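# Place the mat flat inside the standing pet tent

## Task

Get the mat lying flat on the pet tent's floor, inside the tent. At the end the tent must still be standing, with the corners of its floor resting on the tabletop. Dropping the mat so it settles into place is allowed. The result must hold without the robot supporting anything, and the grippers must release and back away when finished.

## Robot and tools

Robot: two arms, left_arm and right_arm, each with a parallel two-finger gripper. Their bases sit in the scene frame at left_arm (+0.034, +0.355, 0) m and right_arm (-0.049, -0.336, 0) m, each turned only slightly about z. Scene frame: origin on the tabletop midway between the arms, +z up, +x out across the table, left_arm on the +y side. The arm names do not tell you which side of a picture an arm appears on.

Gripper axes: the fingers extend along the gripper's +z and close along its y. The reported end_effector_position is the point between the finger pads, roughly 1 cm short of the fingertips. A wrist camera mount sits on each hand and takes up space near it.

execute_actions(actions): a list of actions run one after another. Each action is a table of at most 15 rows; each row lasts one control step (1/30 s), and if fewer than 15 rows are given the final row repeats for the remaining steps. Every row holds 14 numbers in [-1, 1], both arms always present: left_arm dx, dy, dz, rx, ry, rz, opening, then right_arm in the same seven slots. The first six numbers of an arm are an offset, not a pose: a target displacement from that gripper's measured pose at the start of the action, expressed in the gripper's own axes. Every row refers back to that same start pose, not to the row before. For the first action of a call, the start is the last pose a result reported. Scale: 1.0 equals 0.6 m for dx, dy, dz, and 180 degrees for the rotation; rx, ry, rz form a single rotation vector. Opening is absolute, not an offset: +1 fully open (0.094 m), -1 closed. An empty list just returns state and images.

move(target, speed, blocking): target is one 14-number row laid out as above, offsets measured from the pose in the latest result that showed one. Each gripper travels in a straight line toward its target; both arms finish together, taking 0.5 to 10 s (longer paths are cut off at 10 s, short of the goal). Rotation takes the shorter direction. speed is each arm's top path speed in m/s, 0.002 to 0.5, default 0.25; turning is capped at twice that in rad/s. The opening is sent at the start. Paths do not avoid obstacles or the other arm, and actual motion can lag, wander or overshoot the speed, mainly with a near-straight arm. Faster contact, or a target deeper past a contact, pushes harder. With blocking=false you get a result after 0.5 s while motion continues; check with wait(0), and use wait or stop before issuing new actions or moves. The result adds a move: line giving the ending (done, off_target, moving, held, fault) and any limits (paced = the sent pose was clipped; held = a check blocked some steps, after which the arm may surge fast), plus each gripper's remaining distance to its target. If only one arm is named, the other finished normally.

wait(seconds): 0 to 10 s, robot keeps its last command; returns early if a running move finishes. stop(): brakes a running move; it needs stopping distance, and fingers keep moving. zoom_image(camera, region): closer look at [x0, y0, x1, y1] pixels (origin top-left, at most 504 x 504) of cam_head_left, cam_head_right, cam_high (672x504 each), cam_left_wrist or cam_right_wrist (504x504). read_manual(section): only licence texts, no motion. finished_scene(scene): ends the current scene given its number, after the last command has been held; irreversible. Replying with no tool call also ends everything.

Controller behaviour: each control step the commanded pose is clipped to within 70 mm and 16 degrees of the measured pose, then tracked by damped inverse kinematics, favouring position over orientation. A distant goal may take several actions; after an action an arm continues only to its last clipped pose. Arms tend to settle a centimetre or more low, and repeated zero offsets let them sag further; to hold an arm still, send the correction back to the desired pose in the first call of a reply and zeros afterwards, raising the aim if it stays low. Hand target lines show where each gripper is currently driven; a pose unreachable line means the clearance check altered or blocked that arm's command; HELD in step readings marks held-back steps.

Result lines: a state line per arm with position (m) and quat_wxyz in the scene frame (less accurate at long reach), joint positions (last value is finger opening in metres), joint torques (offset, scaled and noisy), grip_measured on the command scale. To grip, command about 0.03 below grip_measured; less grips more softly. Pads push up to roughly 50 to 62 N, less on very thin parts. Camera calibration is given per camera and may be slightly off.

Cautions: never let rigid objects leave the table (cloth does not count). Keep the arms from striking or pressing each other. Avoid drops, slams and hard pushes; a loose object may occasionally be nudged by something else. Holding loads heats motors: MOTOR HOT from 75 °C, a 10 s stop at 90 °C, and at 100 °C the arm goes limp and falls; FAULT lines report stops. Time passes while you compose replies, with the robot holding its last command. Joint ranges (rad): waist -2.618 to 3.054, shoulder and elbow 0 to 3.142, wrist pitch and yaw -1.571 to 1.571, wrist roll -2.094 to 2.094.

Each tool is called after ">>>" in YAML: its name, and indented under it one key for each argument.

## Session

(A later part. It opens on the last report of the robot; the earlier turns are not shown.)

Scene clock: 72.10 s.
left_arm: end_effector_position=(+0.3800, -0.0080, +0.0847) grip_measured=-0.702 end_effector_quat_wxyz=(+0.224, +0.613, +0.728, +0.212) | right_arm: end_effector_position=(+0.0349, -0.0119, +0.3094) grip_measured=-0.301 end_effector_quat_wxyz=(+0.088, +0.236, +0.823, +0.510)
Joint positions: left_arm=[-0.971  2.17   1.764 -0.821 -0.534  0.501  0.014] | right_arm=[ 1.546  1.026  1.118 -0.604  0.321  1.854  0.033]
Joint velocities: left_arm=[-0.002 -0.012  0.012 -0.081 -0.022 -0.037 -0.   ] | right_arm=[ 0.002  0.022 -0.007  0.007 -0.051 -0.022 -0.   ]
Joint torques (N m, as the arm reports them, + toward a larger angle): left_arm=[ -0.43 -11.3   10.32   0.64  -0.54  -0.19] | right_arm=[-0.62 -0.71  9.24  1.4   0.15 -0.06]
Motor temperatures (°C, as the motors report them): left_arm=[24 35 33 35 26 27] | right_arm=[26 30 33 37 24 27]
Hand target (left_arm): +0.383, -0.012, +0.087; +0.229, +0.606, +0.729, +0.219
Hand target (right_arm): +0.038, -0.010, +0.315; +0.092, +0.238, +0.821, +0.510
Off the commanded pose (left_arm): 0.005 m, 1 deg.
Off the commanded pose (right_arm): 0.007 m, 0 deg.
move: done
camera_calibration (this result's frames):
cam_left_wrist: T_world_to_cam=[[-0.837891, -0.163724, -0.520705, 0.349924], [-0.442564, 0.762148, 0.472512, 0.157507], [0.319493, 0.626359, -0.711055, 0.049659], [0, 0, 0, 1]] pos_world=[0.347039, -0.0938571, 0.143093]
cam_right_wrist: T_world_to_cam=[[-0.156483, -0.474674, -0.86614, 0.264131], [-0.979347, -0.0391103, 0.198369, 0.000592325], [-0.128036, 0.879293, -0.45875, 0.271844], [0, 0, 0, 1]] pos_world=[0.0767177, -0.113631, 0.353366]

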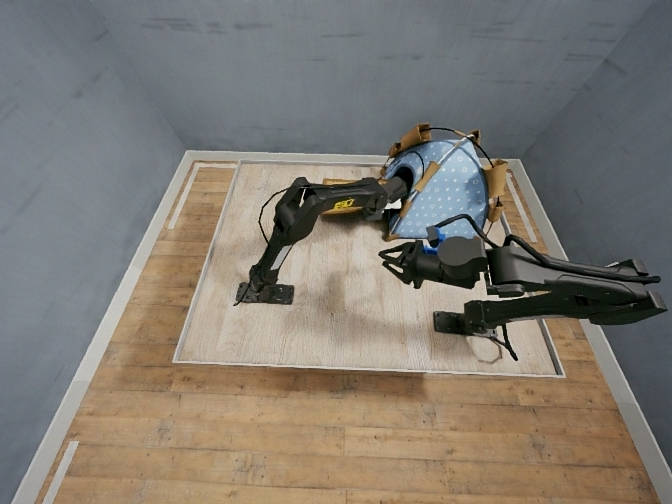

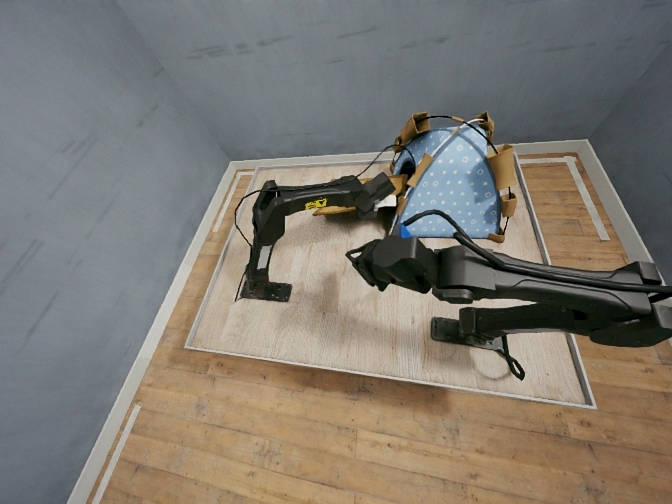

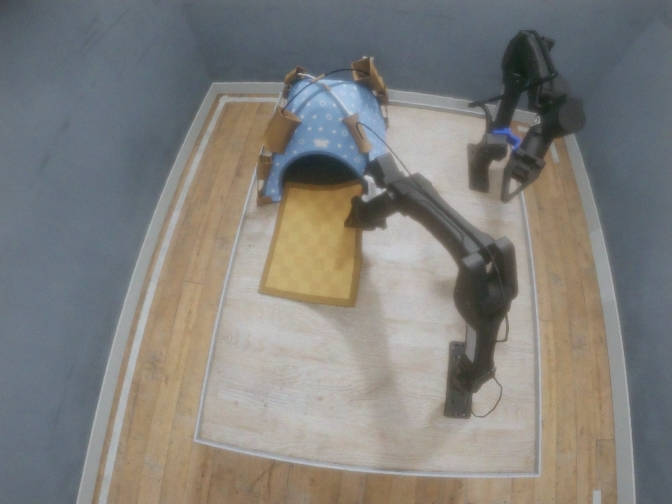

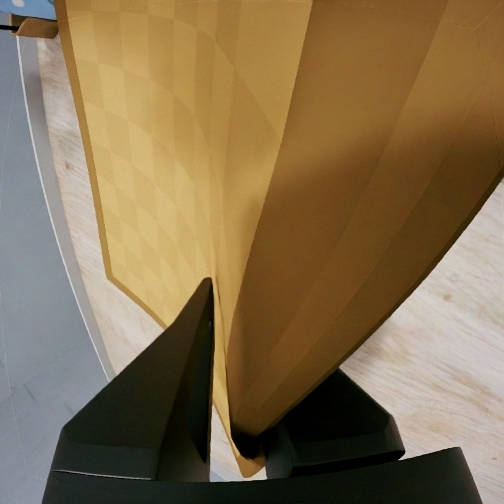

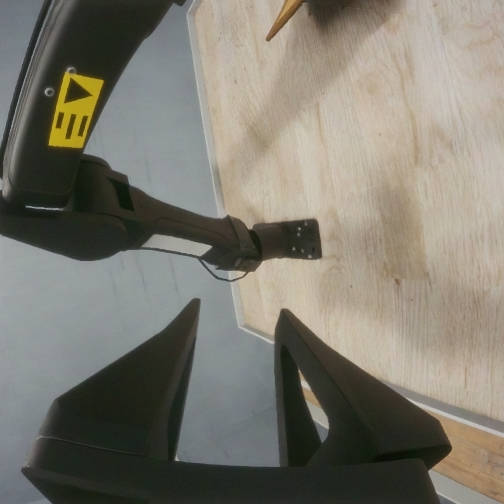

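>>> move:
  target: [0,0,0,0,0,0,-0.9, 0,0.01,0,0,0,0,-0.3]

>>> move:
  target: [-0.05,-0.015,0,0,0,0,-0.9, 0,0.0,0,0,0,0,-0.3]
  speed: 0.05

>>> move:
  target: [0,0,0,0,0,0,0, 0,0.01,0,0,0,0,-0.3]

>>> move:
  target: [0.03,-0.03,-0.13,0,0,0,0, 0,0.0,0,0,0,0,-0.3]
  speed: 0.08

>>> move:
  target: [0.27,0.05,0,0,0,0,0, 0,0.0,0,0,0,0,-0.3]
  speed: 0.15

Scene clock: 72.97 s.
left_arm: end_effector_position=(+0.3798, -0.0077, +0.0847) grip_measured=-0.875 end_effector_quat_wxyz=(+0.223, +0.613, +0.728, +0.212) | right_arm: end_effector_position=(+0.0335, -0.0114, +0.3091) grip_measured=-0.301 end_effector_quat_wxyz=(+0.085, +0.234, +0.823, +0.510)
Joint positions: left_arm=[-0.971  2.17   1.765 -0.823 -0.534  0.5    0.006] | right_arm=[ 1.546  1.026  1.118 -0.604  0.313  1.854  0.033]
Joint velocities: left_arm=[-0.007  0.012 -0.002  0.022 -0.051 -0.022 -0.001] | right_arm=[-0.017 -0.007 -0.002 -0.037 -0.066  0.081  0.   ]
Joint torques (N m, as the arm reports them, + toward a larger angle): left_arm=[  0.   -12.66   7.49   0.7   -0.34  -0.03] | right_arm=[-0.61 -0.7   9.25  1.4   0.15 -0.06]
Motor temperatures (°C, as the motors report them): left_arm=[24 36 33 35 26 27] | right_arm=[26 30 33 37 24 27]
Hand target (left_arm): +0.380, -0.008, +0.085; +0.224, +0.613, +0.728, +0.212
Hand target (right_arm): +0.037, -0.010, +0.315; +0.088, +0.236, +0.822, +0.510
Off the commanded pose (left_arm): 0.000 m, 0 deg.
Off the commanded pose (right_arm): 0.007 m, 0 deg.
move: done
camera_calibration (this result's frames):
cam_left_wrist: T_world_to_cam=[[-0.838209, -0.163809, -0.520166, 0.34989], [-0.442654, 0.761481, 0.473502, 0.157192], [0.318532, 0.627148, -0.710791, 0.0498863], [0, 0, 0, 1]] pos_world=[0.346973, -0.0936698, 0.143029]
cam_right_wrist: T_world_to_cam=[[-0.156551, -0.475509, -0.865669, 0.263816], [-0.978214, -0.0463441, 0.202361, -0.00204814], [-0.136343, 0.878489, -0.457894, 0.271102], [0, 0, 0, 1]] pos_world=[0.0762601, -0.112809, 0.352928]

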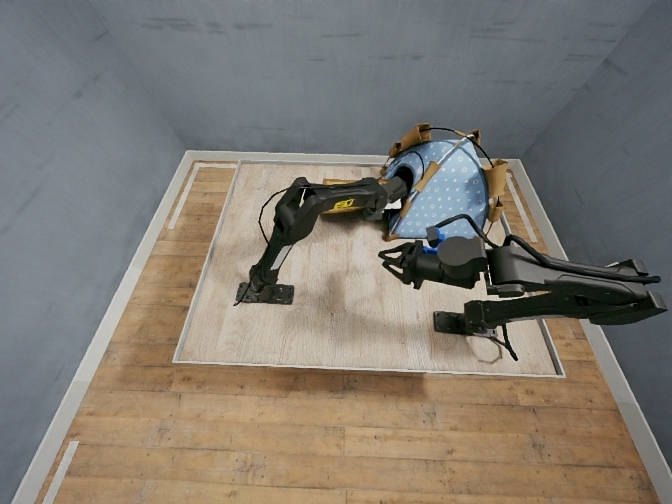

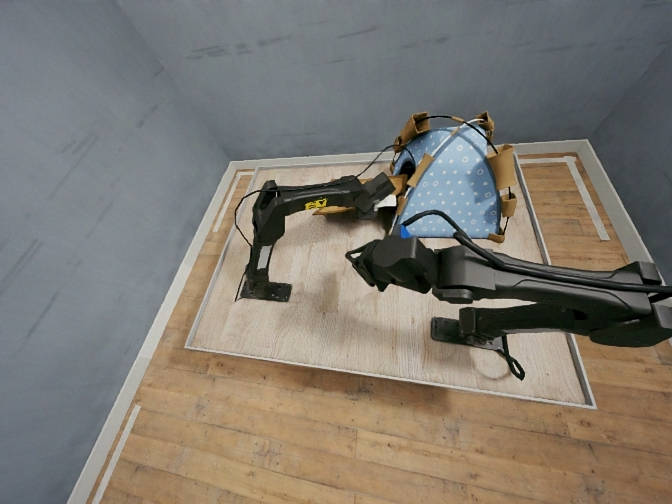

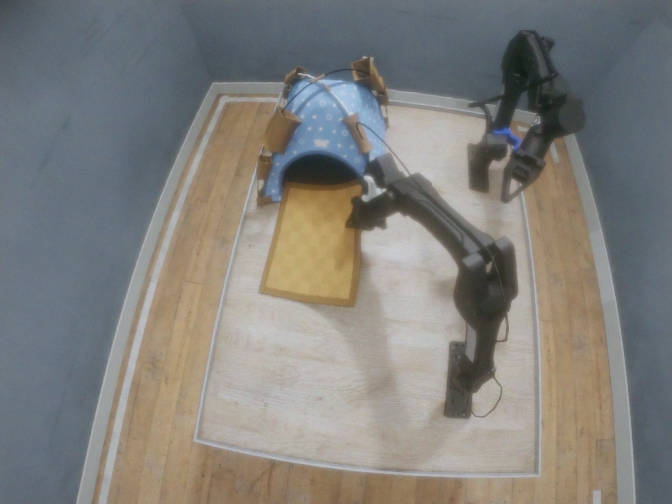

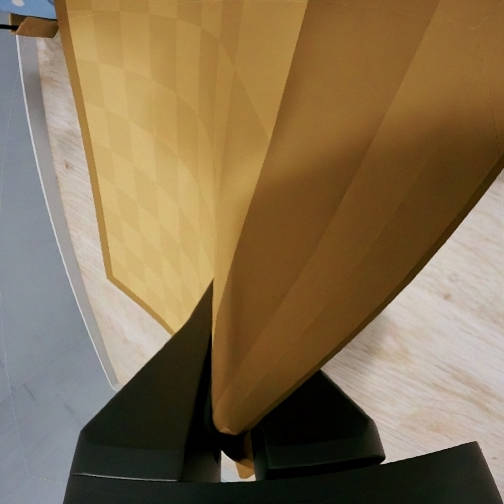

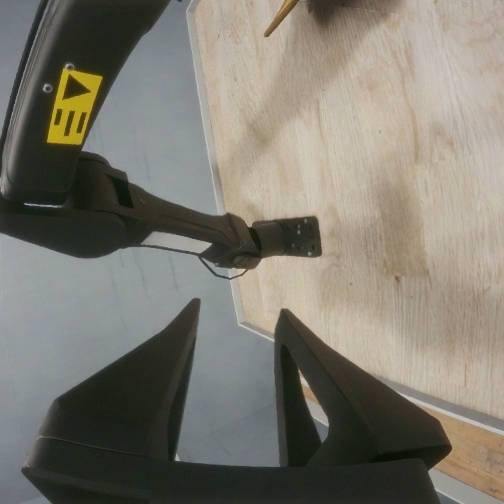

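Scene clock: 73.90 s.
left_arm: end_effector_position=(+0.3777, -0.0309, +0.0809) grip_measured=-0.875 end_effector_quat_wxyz=(+0.218, +0.613, +0.729, +0.212) | right_arm: end_effector_position=(+0.0333, -0.0113, +0.3091) grip_measured=-0.301 end_effector_quat_wxyz=(+0.084, +0.234, +0.824, +0.510)
Joint positions: left_arm=[-1.001  2.265  1.912 -0.903 -0.541  0.463  0.006] | right_arm=[ 1.546  1.026  1.118 -0.604  0.311  1.854  0.033]
Joint velocities: left_arm=[ 0.002  0.012  0.002  0.007 -0.037 -0.11   0.001] | right_arm=[-0.002  0.002  0.012 -0.007 -0.066  0.022  0.   ]
Joint torques (N m, as the arm reports them, + toward a larger angle): left_arm=[ -1.27 -11.97   9.93   0.65  -0.42  -0.14] | right_arm=[ 0.02 -1.73  7.07  1.51  0.15 -0.01]
Motor temperatures (°C, as the motors report them): left_arm=[24 36 34 34 26 27] | right_arm=[26 30 33 37 24 27]
Hand target (left_arm): +0.377, -0.039, +0.082; +0.224, +0.613, +0.728, +0.212
Hand target (right_arm): +0.034, -0.011, +0.309; +0.085, +0.234, +0.823, +0.510
Off the commanded pose (left_arm): 0.008 m, 1 deg.
Off the commanded pose (right_arm): 0.000 m, 0 deg.
move: done
camera_calibration (this result's frames):
cam_left_wrist: T_world_to_cam=[[-0.842415, -0.162596, -0.513712, 0.343454], [-0.439937, 0.758026, 0.48151, 0.173952], [0.311115, 0.631632, -0.710104, 0.065292], [0, 0, 0, 1]] pos_world=[0.345546, -0.117256, 0.139041]
cam_right_wrist: T_world_to_cam=[[-0.15656, -0.475623, -0.865605, 0.263773], [-0.978054, -0.04733, 0.202905, -0.00240772], [-0.137475, 0.878375, -0.457775, 0.270999], [0, 0, 0, 1]] pos_world=[0.0761971, -0.112697, 0.352868]

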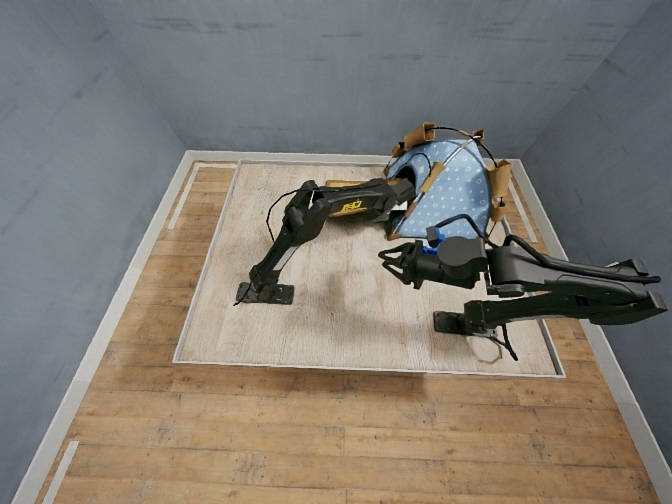

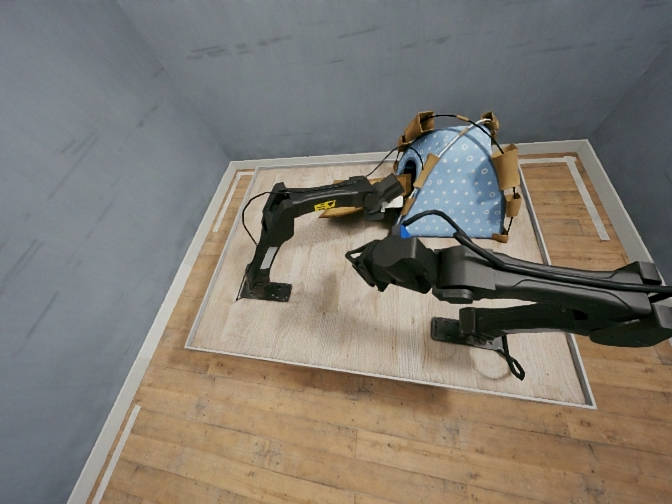

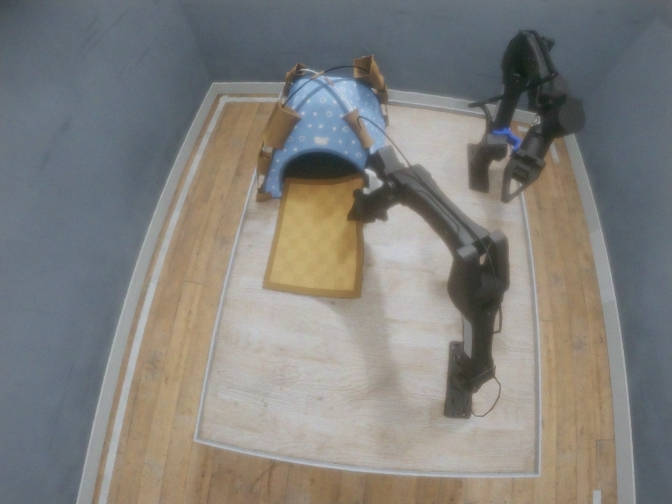

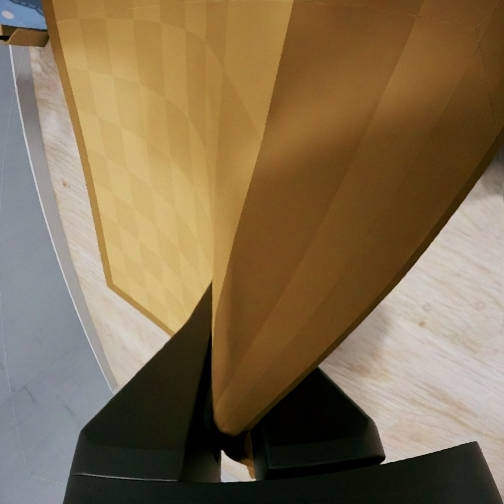

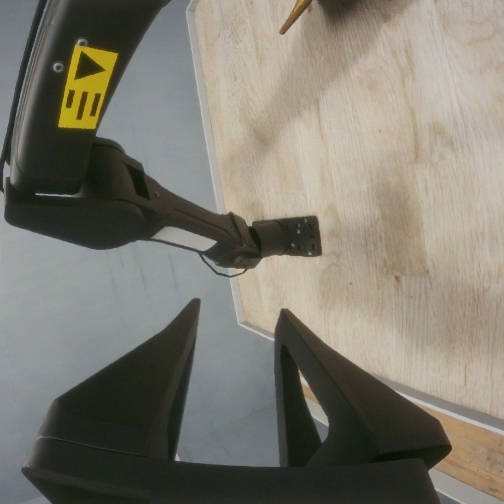

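Scene clock: 74.60 s.
left_arm: end_effector_position=(+0.3778, -0.0310, +0.0810) grip_measured=-0.002 end_effector_quat_wxyz=(+0.218, +0.613, +0.729, +0.212) | right_arm: end_effector_position=(+0.0320, -0.0108, +0.3089) grip_measured=-0.301 end_effector_quat_wxyz=(+0.081, +0.232, +0.824, +0.510)
Joint positions: left_arm=[-1.001  2.265  1.912 -0.903 -0.541  0.463  0.047] | right_arm=[ 1.546  1.026  1.118 -0.604  0.303  1.854  0.033]
Joint velocities: left_arm=[-0.012  0.012 -0.007  0.022 -0.037  0.066  0.   ] | right_arm=[-0.022  0.022 -0.017 -0.066  0.007 -0.022  0.001]
Joint torques (N m, as the arm reports them, + toward a larger angle): left_arm=[ -0.01 -13.25   7.44   0.67  -0.35  -0.04] | right_arm=[-0.61 -0.7   9.24  1.41  0.15 -0.07]
Motor temperatures (°C, as the motors report them): left_arm=[24 36 34 34 26 27] | right_arm=[26 30 33 37 24 27]
Hand target (left_arm): +0.378, -0.031, +0.081; +0.218, +0.613, +0.729, +0.212
Hand target (right_arm): +0.035, -0.009, +0.314; +0.084, +0.234, +0.823, +0.510
Off the commanded pose (left_arm): 0.000 m, 0 deg.
Off the commanded pose (right_arm): 0.007 m, 0 deg.
move: done
camera_calibration (this result's frames):
cam_left_wrist: T_world_to_cam=[[-0.842313, -0.162764, -0.513826, 0.34351], [-0.440033, 0.758182, 0.481176, 0.174042], [0.311256, 0.631401, -0.710248, 0.0653644], [0, 0, 0, 1]] pos_world=[0.345582, -0.117316, 0.139185]
cam_right_wrist: T_world_to_cam=[[-0.156617, -0.47642, -0.865156, 0.263472], [-0.976899, -0.0542274, 0.206708, -0.00492142], [-0.145395, 0.877544, -0.456922, 0.270268], [0, 0, 0, 1]] pos_world=[0.0757521, -0.111915, 0.352453]

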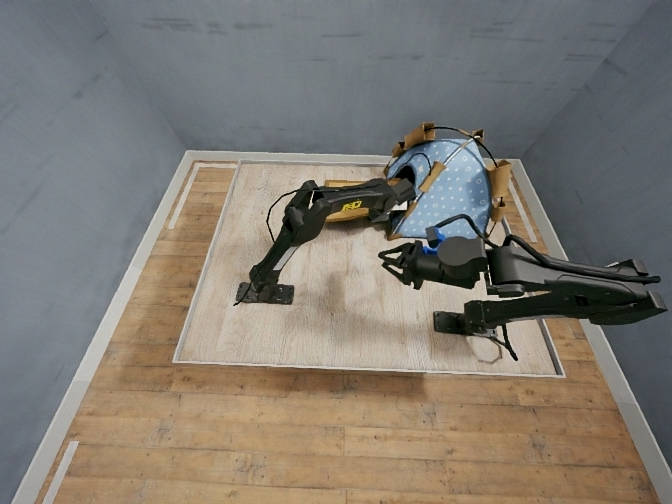

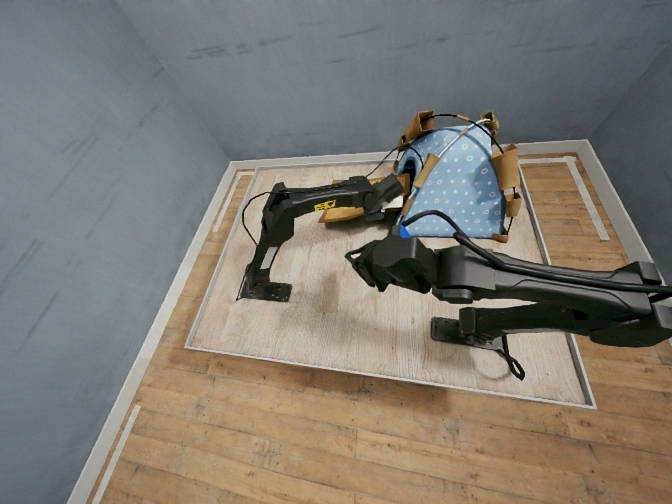

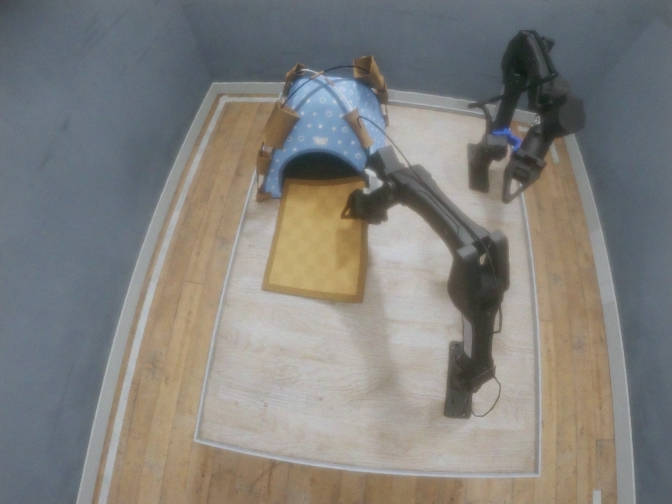

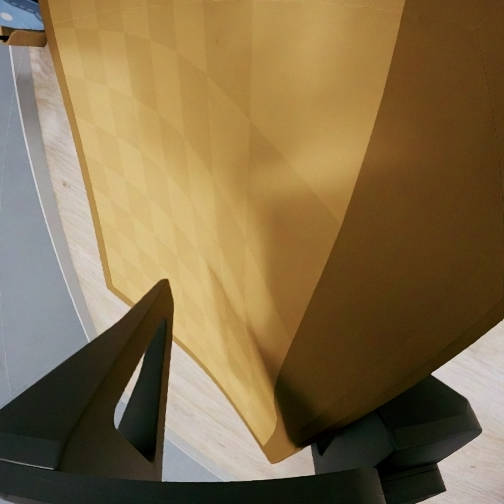

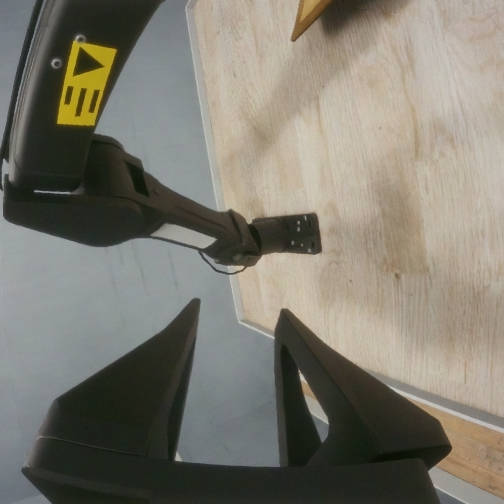

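Scene clock: 76.07 s.
left_arm: end_effector_position=(+0.3189, -0.0250, +0.1271) grip_measured=-0.002 end_effector_quat_wxyz=(+0.216, +0.618, +0.728, +0.205) | right_arm: end_effector_position=(+0.0318, -0.0107, +0.3089) grip_measured=-0.301 end_effector_quat_wxyz=(+0.080, +0.232, +0.825, +0.510)
Joint positions: left_arm=[-1.106  2.117  1.867 -1.065 -0.554  0.352  0.047] | right_arm=[ 1.546  1.026  1.118 -0.604  0.302  1.854  0.033]
Joint velocities: left_arm=[-0.007 -0.012 -0.012 -0.037 -0.007 -0.022  0.   ] | right_arm=[-0.002  0.012  0.007  0.037 -0.051  0.066 -0.   ]
Joint torques (N m, as the arm reports them, + toward a larger angle): left_arm=[ -0.69 -13.77   5.76   0.44  -0.56  -0.14] | right_arm=[ 0.03 -1.73  7.07  1.52  0.14 -0.01]
Motor temperatures (°C, as the motors report them): left_arm=[24 37 33 34 26 27] | right_arm=[26 30 32 37 24 27]
Hand target (left_arm): +0.316, -0.019, +0.133; +0.219, +0.613, +0.729, +0.212
Hand target (right_arm): +0.032, -0.011, +0.309; +0.081, +0.232, +0.824, +0.510
Off the commanded pose (left_arm): 0.009 m, 1 deg.
Off the commanded pose (right_arm): 0.000 m, 0 deg.
move: done
camera_calibration (this result's frames):
cam_left_wrist: T_world_to_cam=[[-0.850229, -0.157268, -0.502371, 0.319747], [-0.426557, 0.765065, 0.482415, 0.117112], [0.308478, 0.624453, -0.717565, 0.114229], [0, 0, 0, 1]] pos_world=[0.286576, -0.110643, 0.186101]
cam_right_wrist: T_world_to_cam=[[-0.156625, -0.476534, -0.865092, 0.263429], [-0.976729, -0.0552122, 0.20725, -0.00528004], [-0.146526, 0.87742, -0.456797, 0.270161], [0, 0, 0, 1]] pos_world=[0.0756879, -0.111804, 0.352393]

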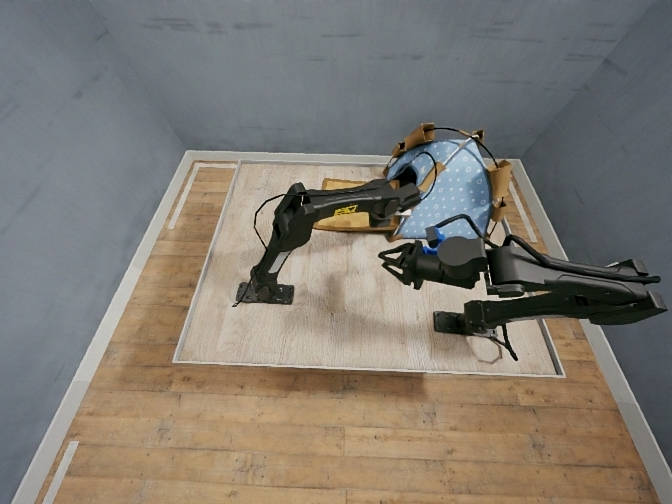

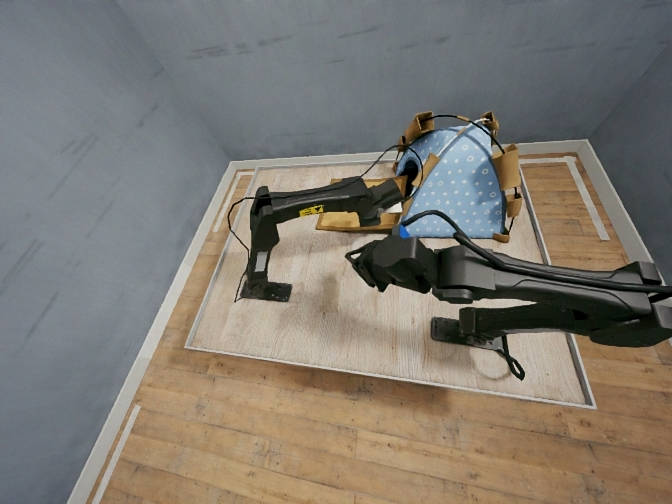

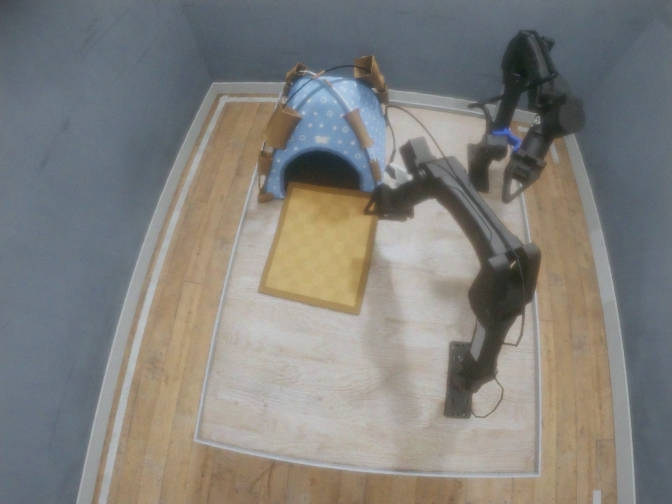

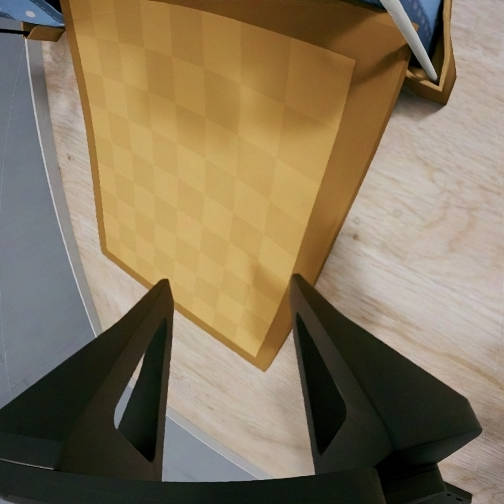

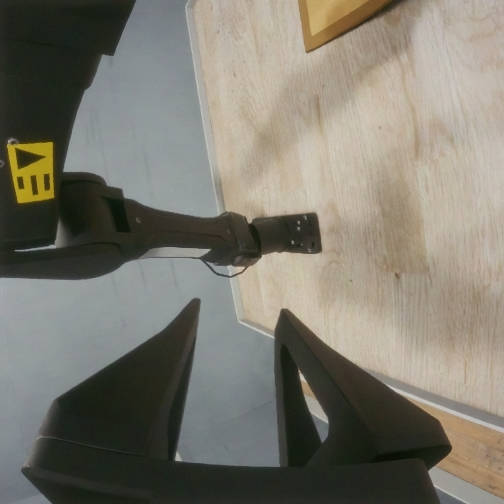

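Scene clock: 77.70 s.
left_arm: end_effector_position=(+0.3223, +0.1369, +0.1305) grip_measured=-0.002 end_effector_quat_wxyz=(+0.209, +0.618, +0.728, +0.208) | right_arm: end_effector_position=(+0.0316, -0.0107, +0.3088) grip_measured=-0.301 end_effector_quat_wxyz=(+0.080, +0.232, +0.825, +0.510)
Joint positions: left_arm=[-0.858  1.568  1.17  -0.799 -0.481  0.62   0.047] | right_arm=[ 1.546  1.026  1.118 -0.604  0.301  1.854  0.033]
Joint velocities: left_arm=[-0.002 -0.027 -0.007  0.007 -0.007  0.022 -0.001] | right_arm=[ 0.012 -0.002 -0.022 -0.081  0.037 -0.066  0.   ]
Joint torques (N m, as the arm reports them, + toward a larger angle): left_arm=[ 0.63 -8.97  5.92  0.75 -0.24  0.03] | right_arm=[ 0.03 -1.73  7.07  1.51  0.14 -0.01]
Motor temperatures (°C, as the motors report them): left_arm=[24 37 33 34 26 27] | right_arm=[26 30 32 37 24 27]
Hand target (left_arm): +0.320, +0.140, +0.132; +0.215, +0.617, +0.729, +0.203
Hand target (right_arm): +0.032, -0.011, +0.309; +0.080, +0.232, +0.825, +0.510
Off the commanded pose (left_arm): 0.005 m, 1 deg.
Off the commanded pose (right_arm): 0.000 m, 0 deg.
move: done
camera_calibration (this result's frames):
cam_left_wrist: T_world_to_cam=[[-0.852559, -0.153474, -0.499589, 0.349708], [-0.426603, 0.756573, 0.495588, -0.00753293], [0.301916, 0.635644, -0.710495, 0.0142491], [0, 0, 0, 1]] pos_world=[0.290631, 0.0503128, 0.188567]
cam_right_wrist: T_world_to_cam=[[-0.156632, -0.476649, -0.865027, 0.263386], [-0.976557, -0.0561969, 0.207793, -0.00563853], [-0.147656, 0.877296, -0.456672, 0.270055], [0, 0, 0, 1]] pos_world=[0.0756236, -0.111692, 0.352334]

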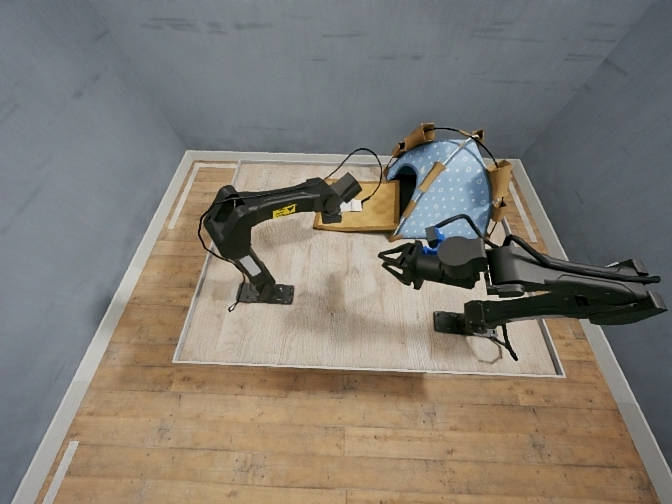

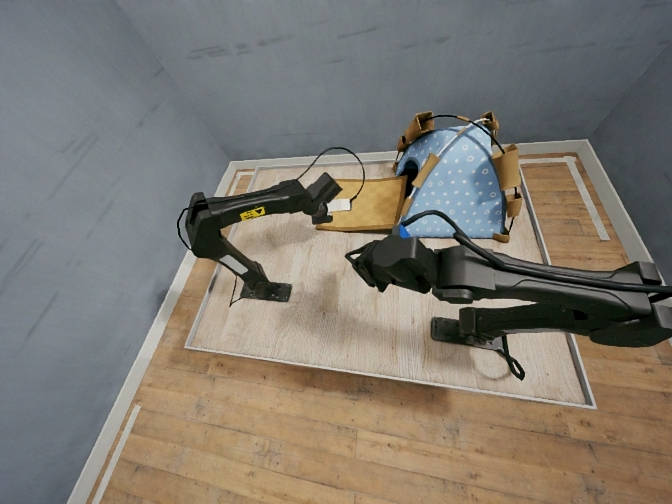

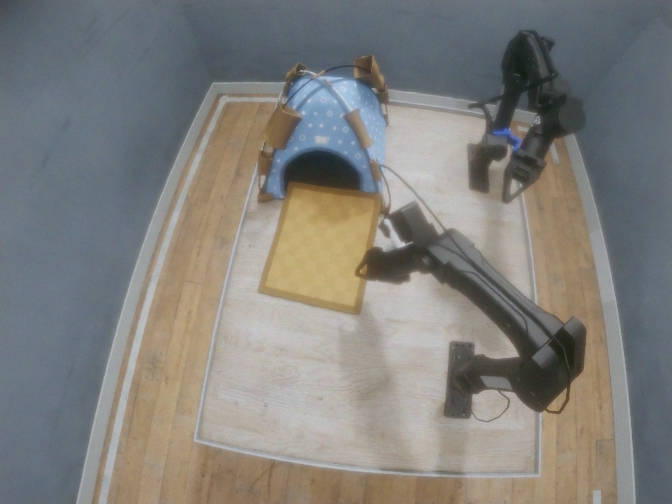

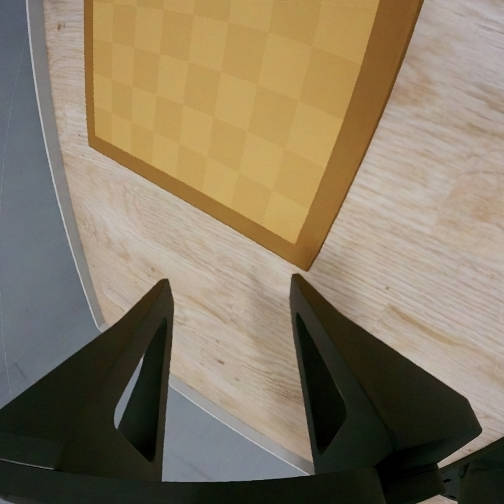

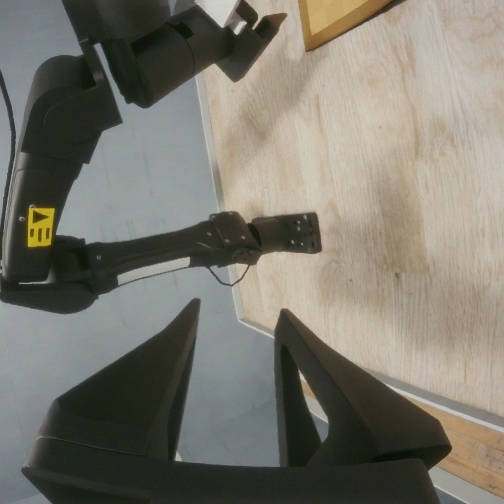

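>>> move:
  target: [-0.094,-0.148,0.065,-0.08,-0.02,0.04,-0.3, 0,0.01,0,0,0,0,-0.3]
  speed: 0.12

Scene clock: 79.63 s.
left_arm: end_effector_position=(+0.2817, +0.0652, +0.0585) grip_measured=-0.298 end_effector_quat_wxyz=(+0.300, +0.640, +0.649, +0.283) | right_arm: end_effector_position=(+0.0302, -0.0102, +0.3086) grip_measured=-0.301 end_effector_quat_wxyz=(+0.076, +0.230, +0.826, +0.510)
Joint positions: left_arm=[-1.173  1.757  0.941 -0.34  -0.764  0.53   0.033] | right_arm=[ 1.546  1.026  1.118 -0.604  0.293  1.854  0.033]
Joint velocities: left_arm=[ 0.002  0.012  0.007  0.007 -0.066 -0.007  0.001] | right_arm=[ 0.002  0.022 -0.022 -0.007 -0.066 -0.081  0.   ]
Joint torques (N m, as the arm reports them, + toward a larger angle): left_arm=[-0.64 -7.2   5.37  0.85 -0.62 -0.17] | right_arm=[-0.61 -0.7   9.24  1.41  0.14 -0.06]
Motor temperatures (°C, as the motors report them): left_arm=[24 36 33 34 26 27] | right_arm=[26 29 32 37 24 27]
Hand target (left_arm): +0.280, +0.070, +0.052; +0.296, +0.638, +0.648, +0.293
Hand target (right_arm): +0.033, -0.008, +0.314; +0.080, +0.232, +0.825, +0.510
Off the commanded pose (left_arm): 0.009 m, 1 deg.
Off the commanded pose (right_arm): 0.007 m, 0 deg.
move: done
camera_calibration (this result's frames):
cam_left_wrist: T_world_to_cam=[[-0.714898, -0.0217251, -0.698891, 0.232381], [-0.433529, 0.797987, 0.418652, 0.0688926], [0.548611, 0.602283, -0.579897, -0.0540418], [0, 0, 0, 1]] pos_world=[0.225644, -0.0173784, 0.102229]
cam_right_wrist: T_world_to_cam=[[-0.156682, -0.477485, -0.864557, 0.263071], [-0.975261, -0.063413, 0.211767, -0.00826372], [-0.15594, 0.876349, -0.455737, 0.269261], [0, 0, 0, 1]] pos_world=[0.0751477, -0.110878, 0.351902]

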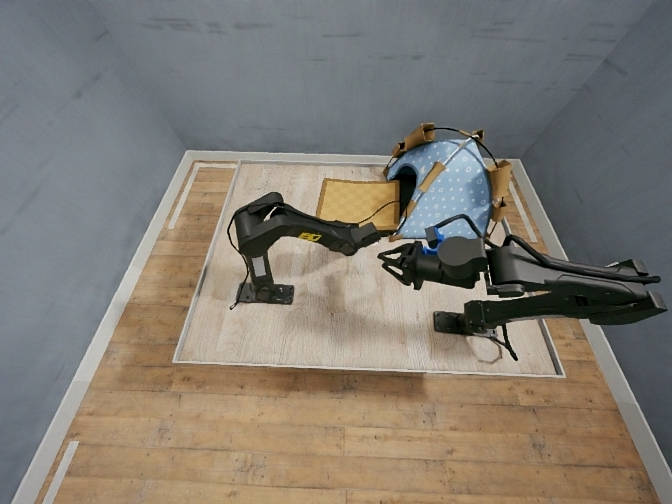

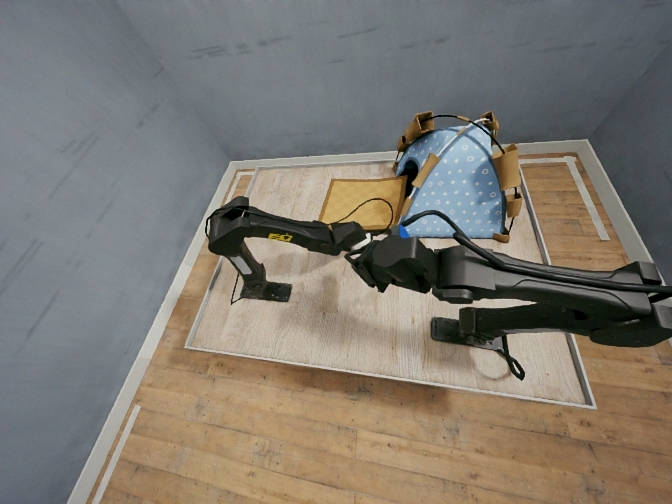

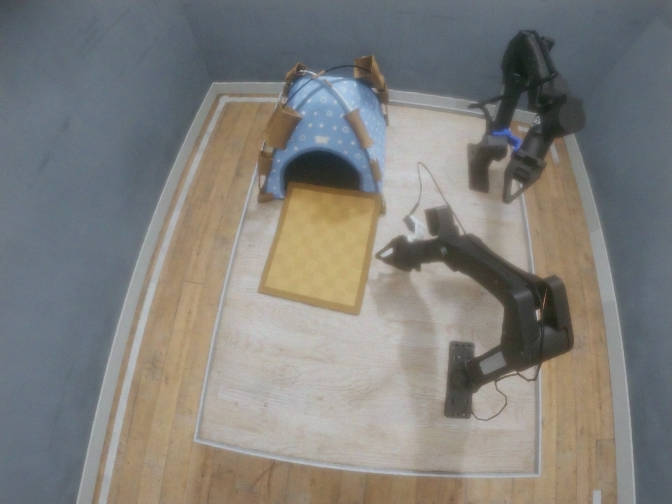

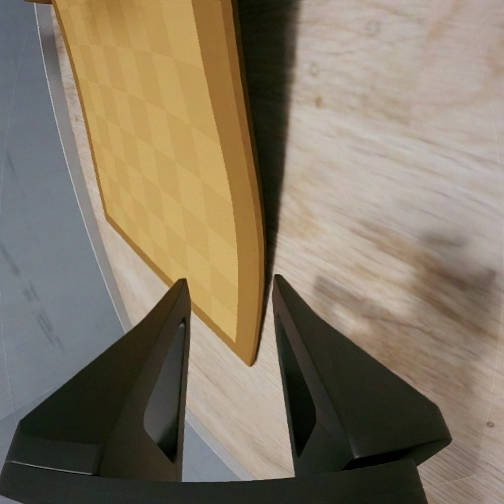

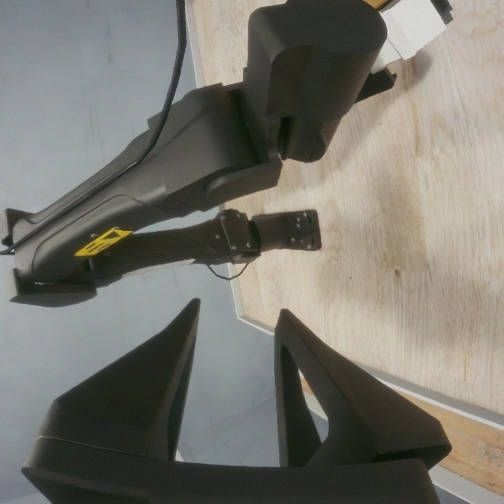

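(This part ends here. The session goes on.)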